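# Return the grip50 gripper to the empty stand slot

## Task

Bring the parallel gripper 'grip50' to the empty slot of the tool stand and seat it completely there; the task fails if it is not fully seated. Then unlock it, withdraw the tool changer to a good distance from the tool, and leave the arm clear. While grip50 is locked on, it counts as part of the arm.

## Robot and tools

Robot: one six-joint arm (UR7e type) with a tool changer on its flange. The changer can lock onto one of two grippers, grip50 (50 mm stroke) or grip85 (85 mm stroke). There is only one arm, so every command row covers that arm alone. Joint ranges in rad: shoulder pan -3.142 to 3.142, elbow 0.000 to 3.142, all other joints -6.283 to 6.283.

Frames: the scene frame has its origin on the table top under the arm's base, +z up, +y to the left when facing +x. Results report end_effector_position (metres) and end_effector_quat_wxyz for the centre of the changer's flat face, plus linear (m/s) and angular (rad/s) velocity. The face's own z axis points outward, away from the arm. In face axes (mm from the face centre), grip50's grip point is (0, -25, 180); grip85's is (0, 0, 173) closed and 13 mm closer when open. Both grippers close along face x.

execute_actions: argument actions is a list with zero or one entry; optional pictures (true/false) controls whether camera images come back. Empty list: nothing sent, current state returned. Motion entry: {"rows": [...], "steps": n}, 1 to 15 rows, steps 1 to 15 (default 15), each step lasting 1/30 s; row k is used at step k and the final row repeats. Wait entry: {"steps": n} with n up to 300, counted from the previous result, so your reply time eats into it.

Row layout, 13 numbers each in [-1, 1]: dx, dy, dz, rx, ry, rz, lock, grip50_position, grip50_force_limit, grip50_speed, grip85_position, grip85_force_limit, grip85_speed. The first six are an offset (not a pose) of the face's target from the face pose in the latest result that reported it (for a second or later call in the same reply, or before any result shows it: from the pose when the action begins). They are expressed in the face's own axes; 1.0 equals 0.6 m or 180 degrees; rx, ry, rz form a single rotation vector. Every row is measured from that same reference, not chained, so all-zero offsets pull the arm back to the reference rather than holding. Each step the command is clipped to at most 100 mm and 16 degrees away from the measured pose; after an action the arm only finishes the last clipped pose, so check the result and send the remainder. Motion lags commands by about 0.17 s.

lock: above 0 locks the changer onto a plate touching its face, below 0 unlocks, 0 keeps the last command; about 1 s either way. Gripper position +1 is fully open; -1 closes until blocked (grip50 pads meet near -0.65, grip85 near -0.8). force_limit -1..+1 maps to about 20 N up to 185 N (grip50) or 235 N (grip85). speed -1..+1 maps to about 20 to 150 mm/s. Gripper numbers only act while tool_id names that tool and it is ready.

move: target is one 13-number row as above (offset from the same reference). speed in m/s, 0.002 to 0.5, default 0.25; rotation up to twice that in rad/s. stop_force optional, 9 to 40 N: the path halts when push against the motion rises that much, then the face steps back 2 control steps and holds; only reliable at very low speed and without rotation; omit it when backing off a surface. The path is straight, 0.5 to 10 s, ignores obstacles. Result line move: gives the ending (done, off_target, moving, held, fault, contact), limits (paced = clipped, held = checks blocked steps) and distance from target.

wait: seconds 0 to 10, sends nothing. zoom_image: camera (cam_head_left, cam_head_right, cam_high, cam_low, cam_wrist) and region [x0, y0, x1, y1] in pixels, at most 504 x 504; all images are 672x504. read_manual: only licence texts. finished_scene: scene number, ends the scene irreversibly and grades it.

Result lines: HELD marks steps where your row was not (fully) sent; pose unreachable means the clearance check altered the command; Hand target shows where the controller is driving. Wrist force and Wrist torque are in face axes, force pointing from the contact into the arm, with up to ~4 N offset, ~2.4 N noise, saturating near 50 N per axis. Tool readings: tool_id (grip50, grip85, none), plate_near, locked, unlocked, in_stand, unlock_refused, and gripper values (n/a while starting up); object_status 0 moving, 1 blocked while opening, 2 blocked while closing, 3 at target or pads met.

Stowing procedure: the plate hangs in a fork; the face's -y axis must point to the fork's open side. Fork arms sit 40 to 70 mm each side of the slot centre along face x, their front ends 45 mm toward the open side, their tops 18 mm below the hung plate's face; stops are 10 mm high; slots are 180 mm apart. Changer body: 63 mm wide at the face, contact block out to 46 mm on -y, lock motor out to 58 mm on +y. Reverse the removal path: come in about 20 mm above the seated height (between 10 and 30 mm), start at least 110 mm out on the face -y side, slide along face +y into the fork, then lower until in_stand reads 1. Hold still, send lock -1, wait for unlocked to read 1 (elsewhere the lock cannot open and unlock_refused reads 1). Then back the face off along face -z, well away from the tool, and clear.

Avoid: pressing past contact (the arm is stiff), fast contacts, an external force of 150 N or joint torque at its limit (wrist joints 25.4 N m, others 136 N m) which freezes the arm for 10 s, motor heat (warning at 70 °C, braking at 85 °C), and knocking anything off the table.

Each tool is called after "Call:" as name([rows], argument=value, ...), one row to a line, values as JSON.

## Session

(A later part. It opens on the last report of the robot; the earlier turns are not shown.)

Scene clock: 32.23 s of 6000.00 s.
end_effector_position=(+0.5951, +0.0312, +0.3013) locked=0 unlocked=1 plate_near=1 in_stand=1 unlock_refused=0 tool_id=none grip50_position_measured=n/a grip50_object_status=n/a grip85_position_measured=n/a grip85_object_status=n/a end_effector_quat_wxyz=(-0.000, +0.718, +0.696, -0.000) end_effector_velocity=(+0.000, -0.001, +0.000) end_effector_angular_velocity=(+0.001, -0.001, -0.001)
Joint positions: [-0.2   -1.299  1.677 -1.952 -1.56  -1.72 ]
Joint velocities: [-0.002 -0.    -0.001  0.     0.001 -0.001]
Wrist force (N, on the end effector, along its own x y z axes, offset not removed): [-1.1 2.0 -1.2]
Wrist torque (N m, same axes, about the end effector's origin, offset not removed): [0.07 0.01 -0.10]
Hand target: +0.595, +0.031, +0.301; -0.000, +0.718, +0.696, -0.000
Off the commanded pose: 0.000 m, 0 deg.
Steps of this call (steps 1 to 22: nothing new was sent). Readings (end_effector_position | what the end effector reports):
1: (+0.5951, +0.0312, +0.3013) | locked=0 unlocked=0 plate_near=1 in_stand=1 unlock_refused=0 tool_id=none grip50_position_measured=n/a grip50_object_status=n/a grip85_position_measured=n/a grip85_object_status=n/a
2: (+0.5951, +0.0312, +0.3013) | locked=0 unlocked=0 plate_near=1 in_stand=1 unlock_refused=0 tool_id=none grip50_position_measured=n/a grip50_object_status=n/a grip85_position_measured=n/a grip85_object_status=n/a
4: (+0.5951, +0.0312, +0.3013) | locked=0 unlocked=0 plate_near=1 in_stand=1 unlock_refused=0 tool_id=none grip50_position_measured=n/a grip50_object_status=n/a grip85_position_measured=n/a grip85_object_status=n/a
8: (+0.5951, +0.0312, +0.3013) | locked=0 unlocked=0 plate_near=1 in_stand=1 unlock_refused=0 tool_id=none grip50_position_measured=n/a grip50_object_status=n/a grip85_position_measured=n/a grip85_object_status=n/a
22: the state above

Call:
move(target=[0,0,-0.04,0,0,0,0,1,0,0,1,0,0], speed=0.05)

Call:
move(target=[0,-0.4,-0.3,0,0,0,0,1,0,0,1,0,0], speed=0.35)

Scene clock: 33.97 s of 6000.00 s.
end_effector_position=(+0.5951, +0.0312, +0.3250) locked=0 unlocked=1 plate_near=0 in_stand=0 unlock_refused=0 tool_id=none grip50_position_measured=n/a grip50_object_status=n/a grip85_position_measured=n/a grip85_object_status=n/a end_effector_quat_wxyz=(-0.000, +0.718, +0.696, -0.000) end_effector_velocity=(+0.001, -0.000, +0.003) end_effector_angular_velocity=(-0.000, -0.001, -0.001)
Joint positions: [-0.201 -1.318  1.638 -1.894 -1.56  -1.72 ]
Joint velocities: [-0.    -0.001 -0.005  0.005 -0.     0.001]
Wrist force (N, on the end effector, along its own x y z axes, offset not removed): [-0.6 -0.3 0.4]
Wrist torque (N m, same axes, about the end effector's origin, offset not removed): [0.02 0.08 -0.17]
Hand target: +0.595, +0.031, +0.325; -0.000, +0.718, +0.696, -0.000
Off the commanded pose: 0.000 m, 0 deg.
move: done

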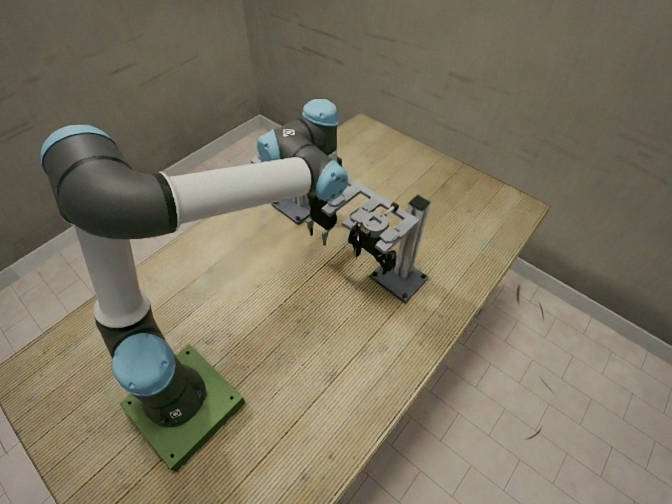

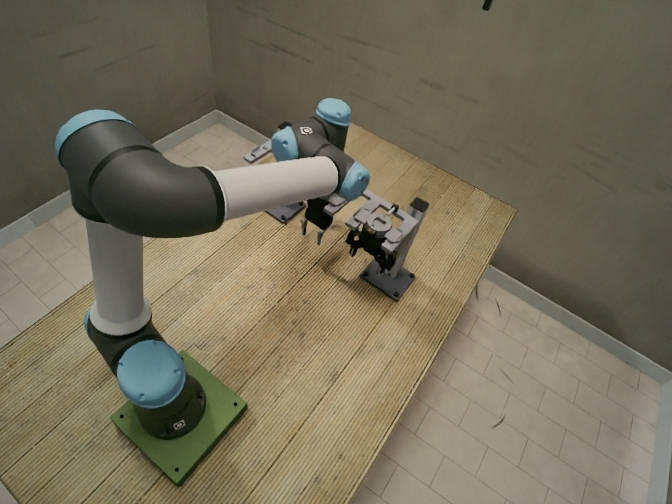

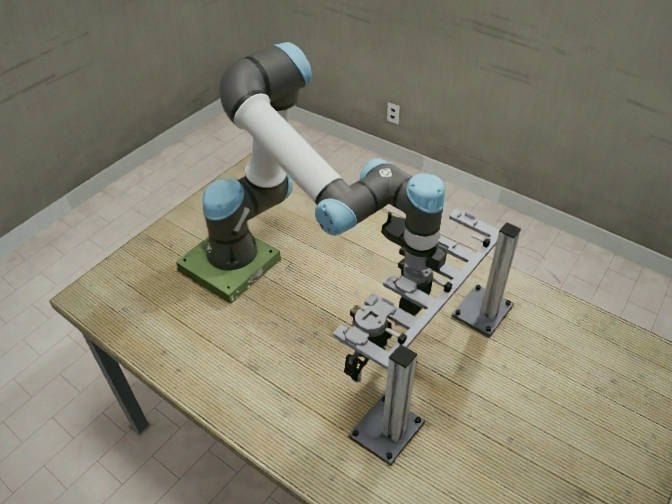

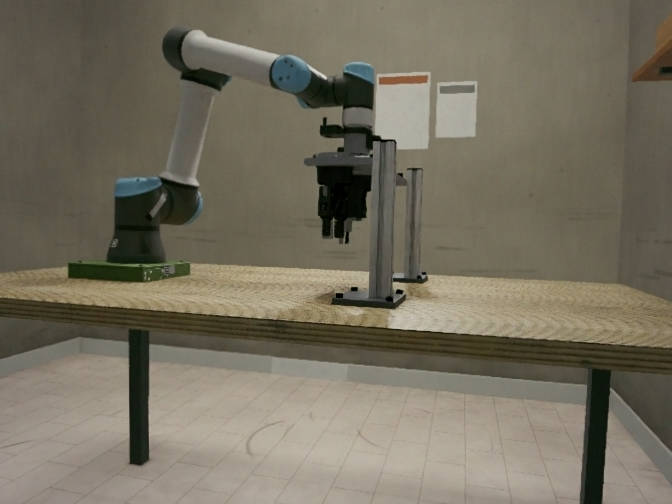

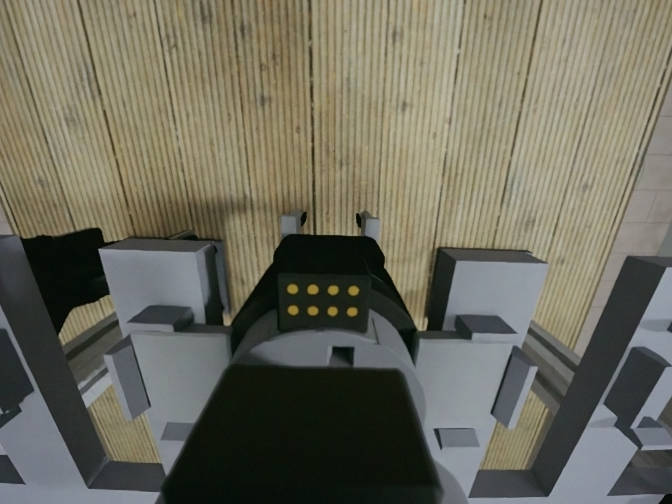

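Scene clock: 35.57 s of 6000.00 s.
end_effector_position=(+0.3555, +0.0395, +0.5052) locked=0 unlocked=1 plate_near=0 in_stand=0 unlock_refused=0 tool_id=none grip50_position_measured=n/a grip50_object_status=n/a grip85_position_measured=n/a grip85_object_status=n/a end_effector_quat_wxyz=(+0.000, +0.718, +0.696, -0.000) end_effector_velocity=(-0.002, -0.000, +0.000) end_effector_angular_velocity=(+0.000, +0.002, -0.000)
Joint positions: [-0.312 -1.951  1.765 -1.387 -1.56  -1.831]
Joint velocities: [-0.002 -0.005  0.001  0.006 -0.    -0.002]
Wrist force (N, on the end effector, along its own x y z axes, offset not removed): [-1.7 -2.0 1.5]
Wrist torque (N m, same axes, about the end effector's origin, offset not removed): [-0.11 0.03 -0.13]
Hand target: +0.355, +0.039, +0.505; -0.000, +0.718, +0.696, -0.000
Off the commanded pose: 0.001 m, 0 deg.
move: done

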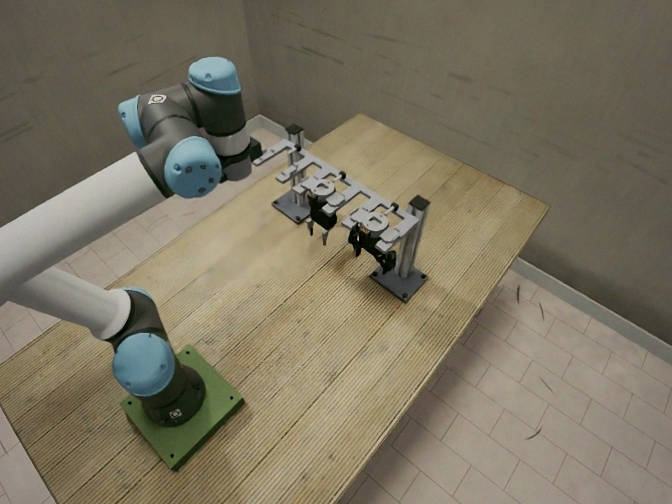

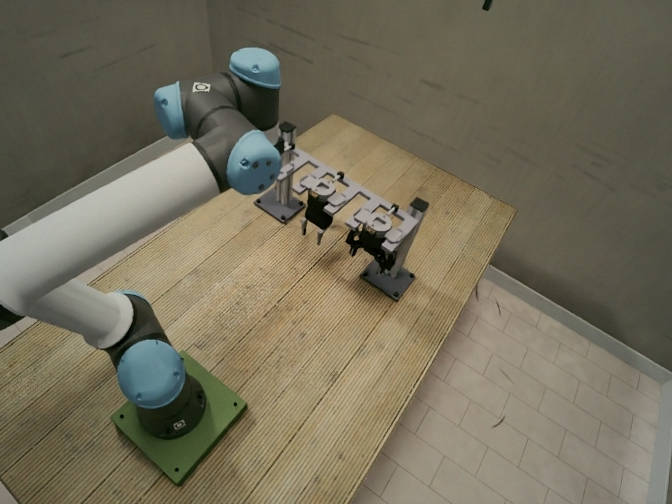

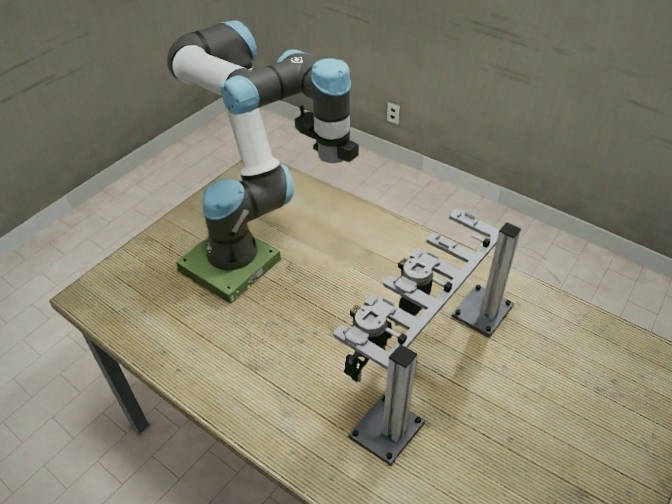

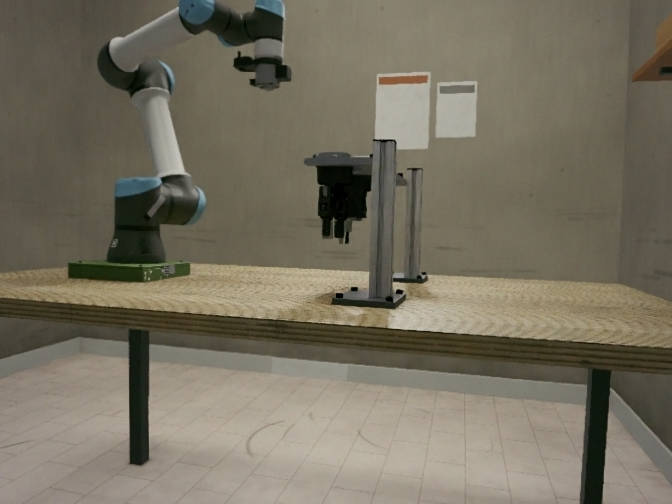

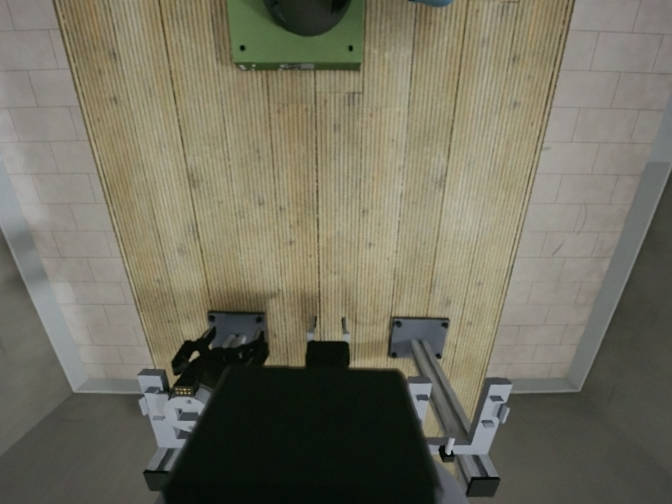

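Call:
finished_scene(scene=2)

The scene is finished: the task was done.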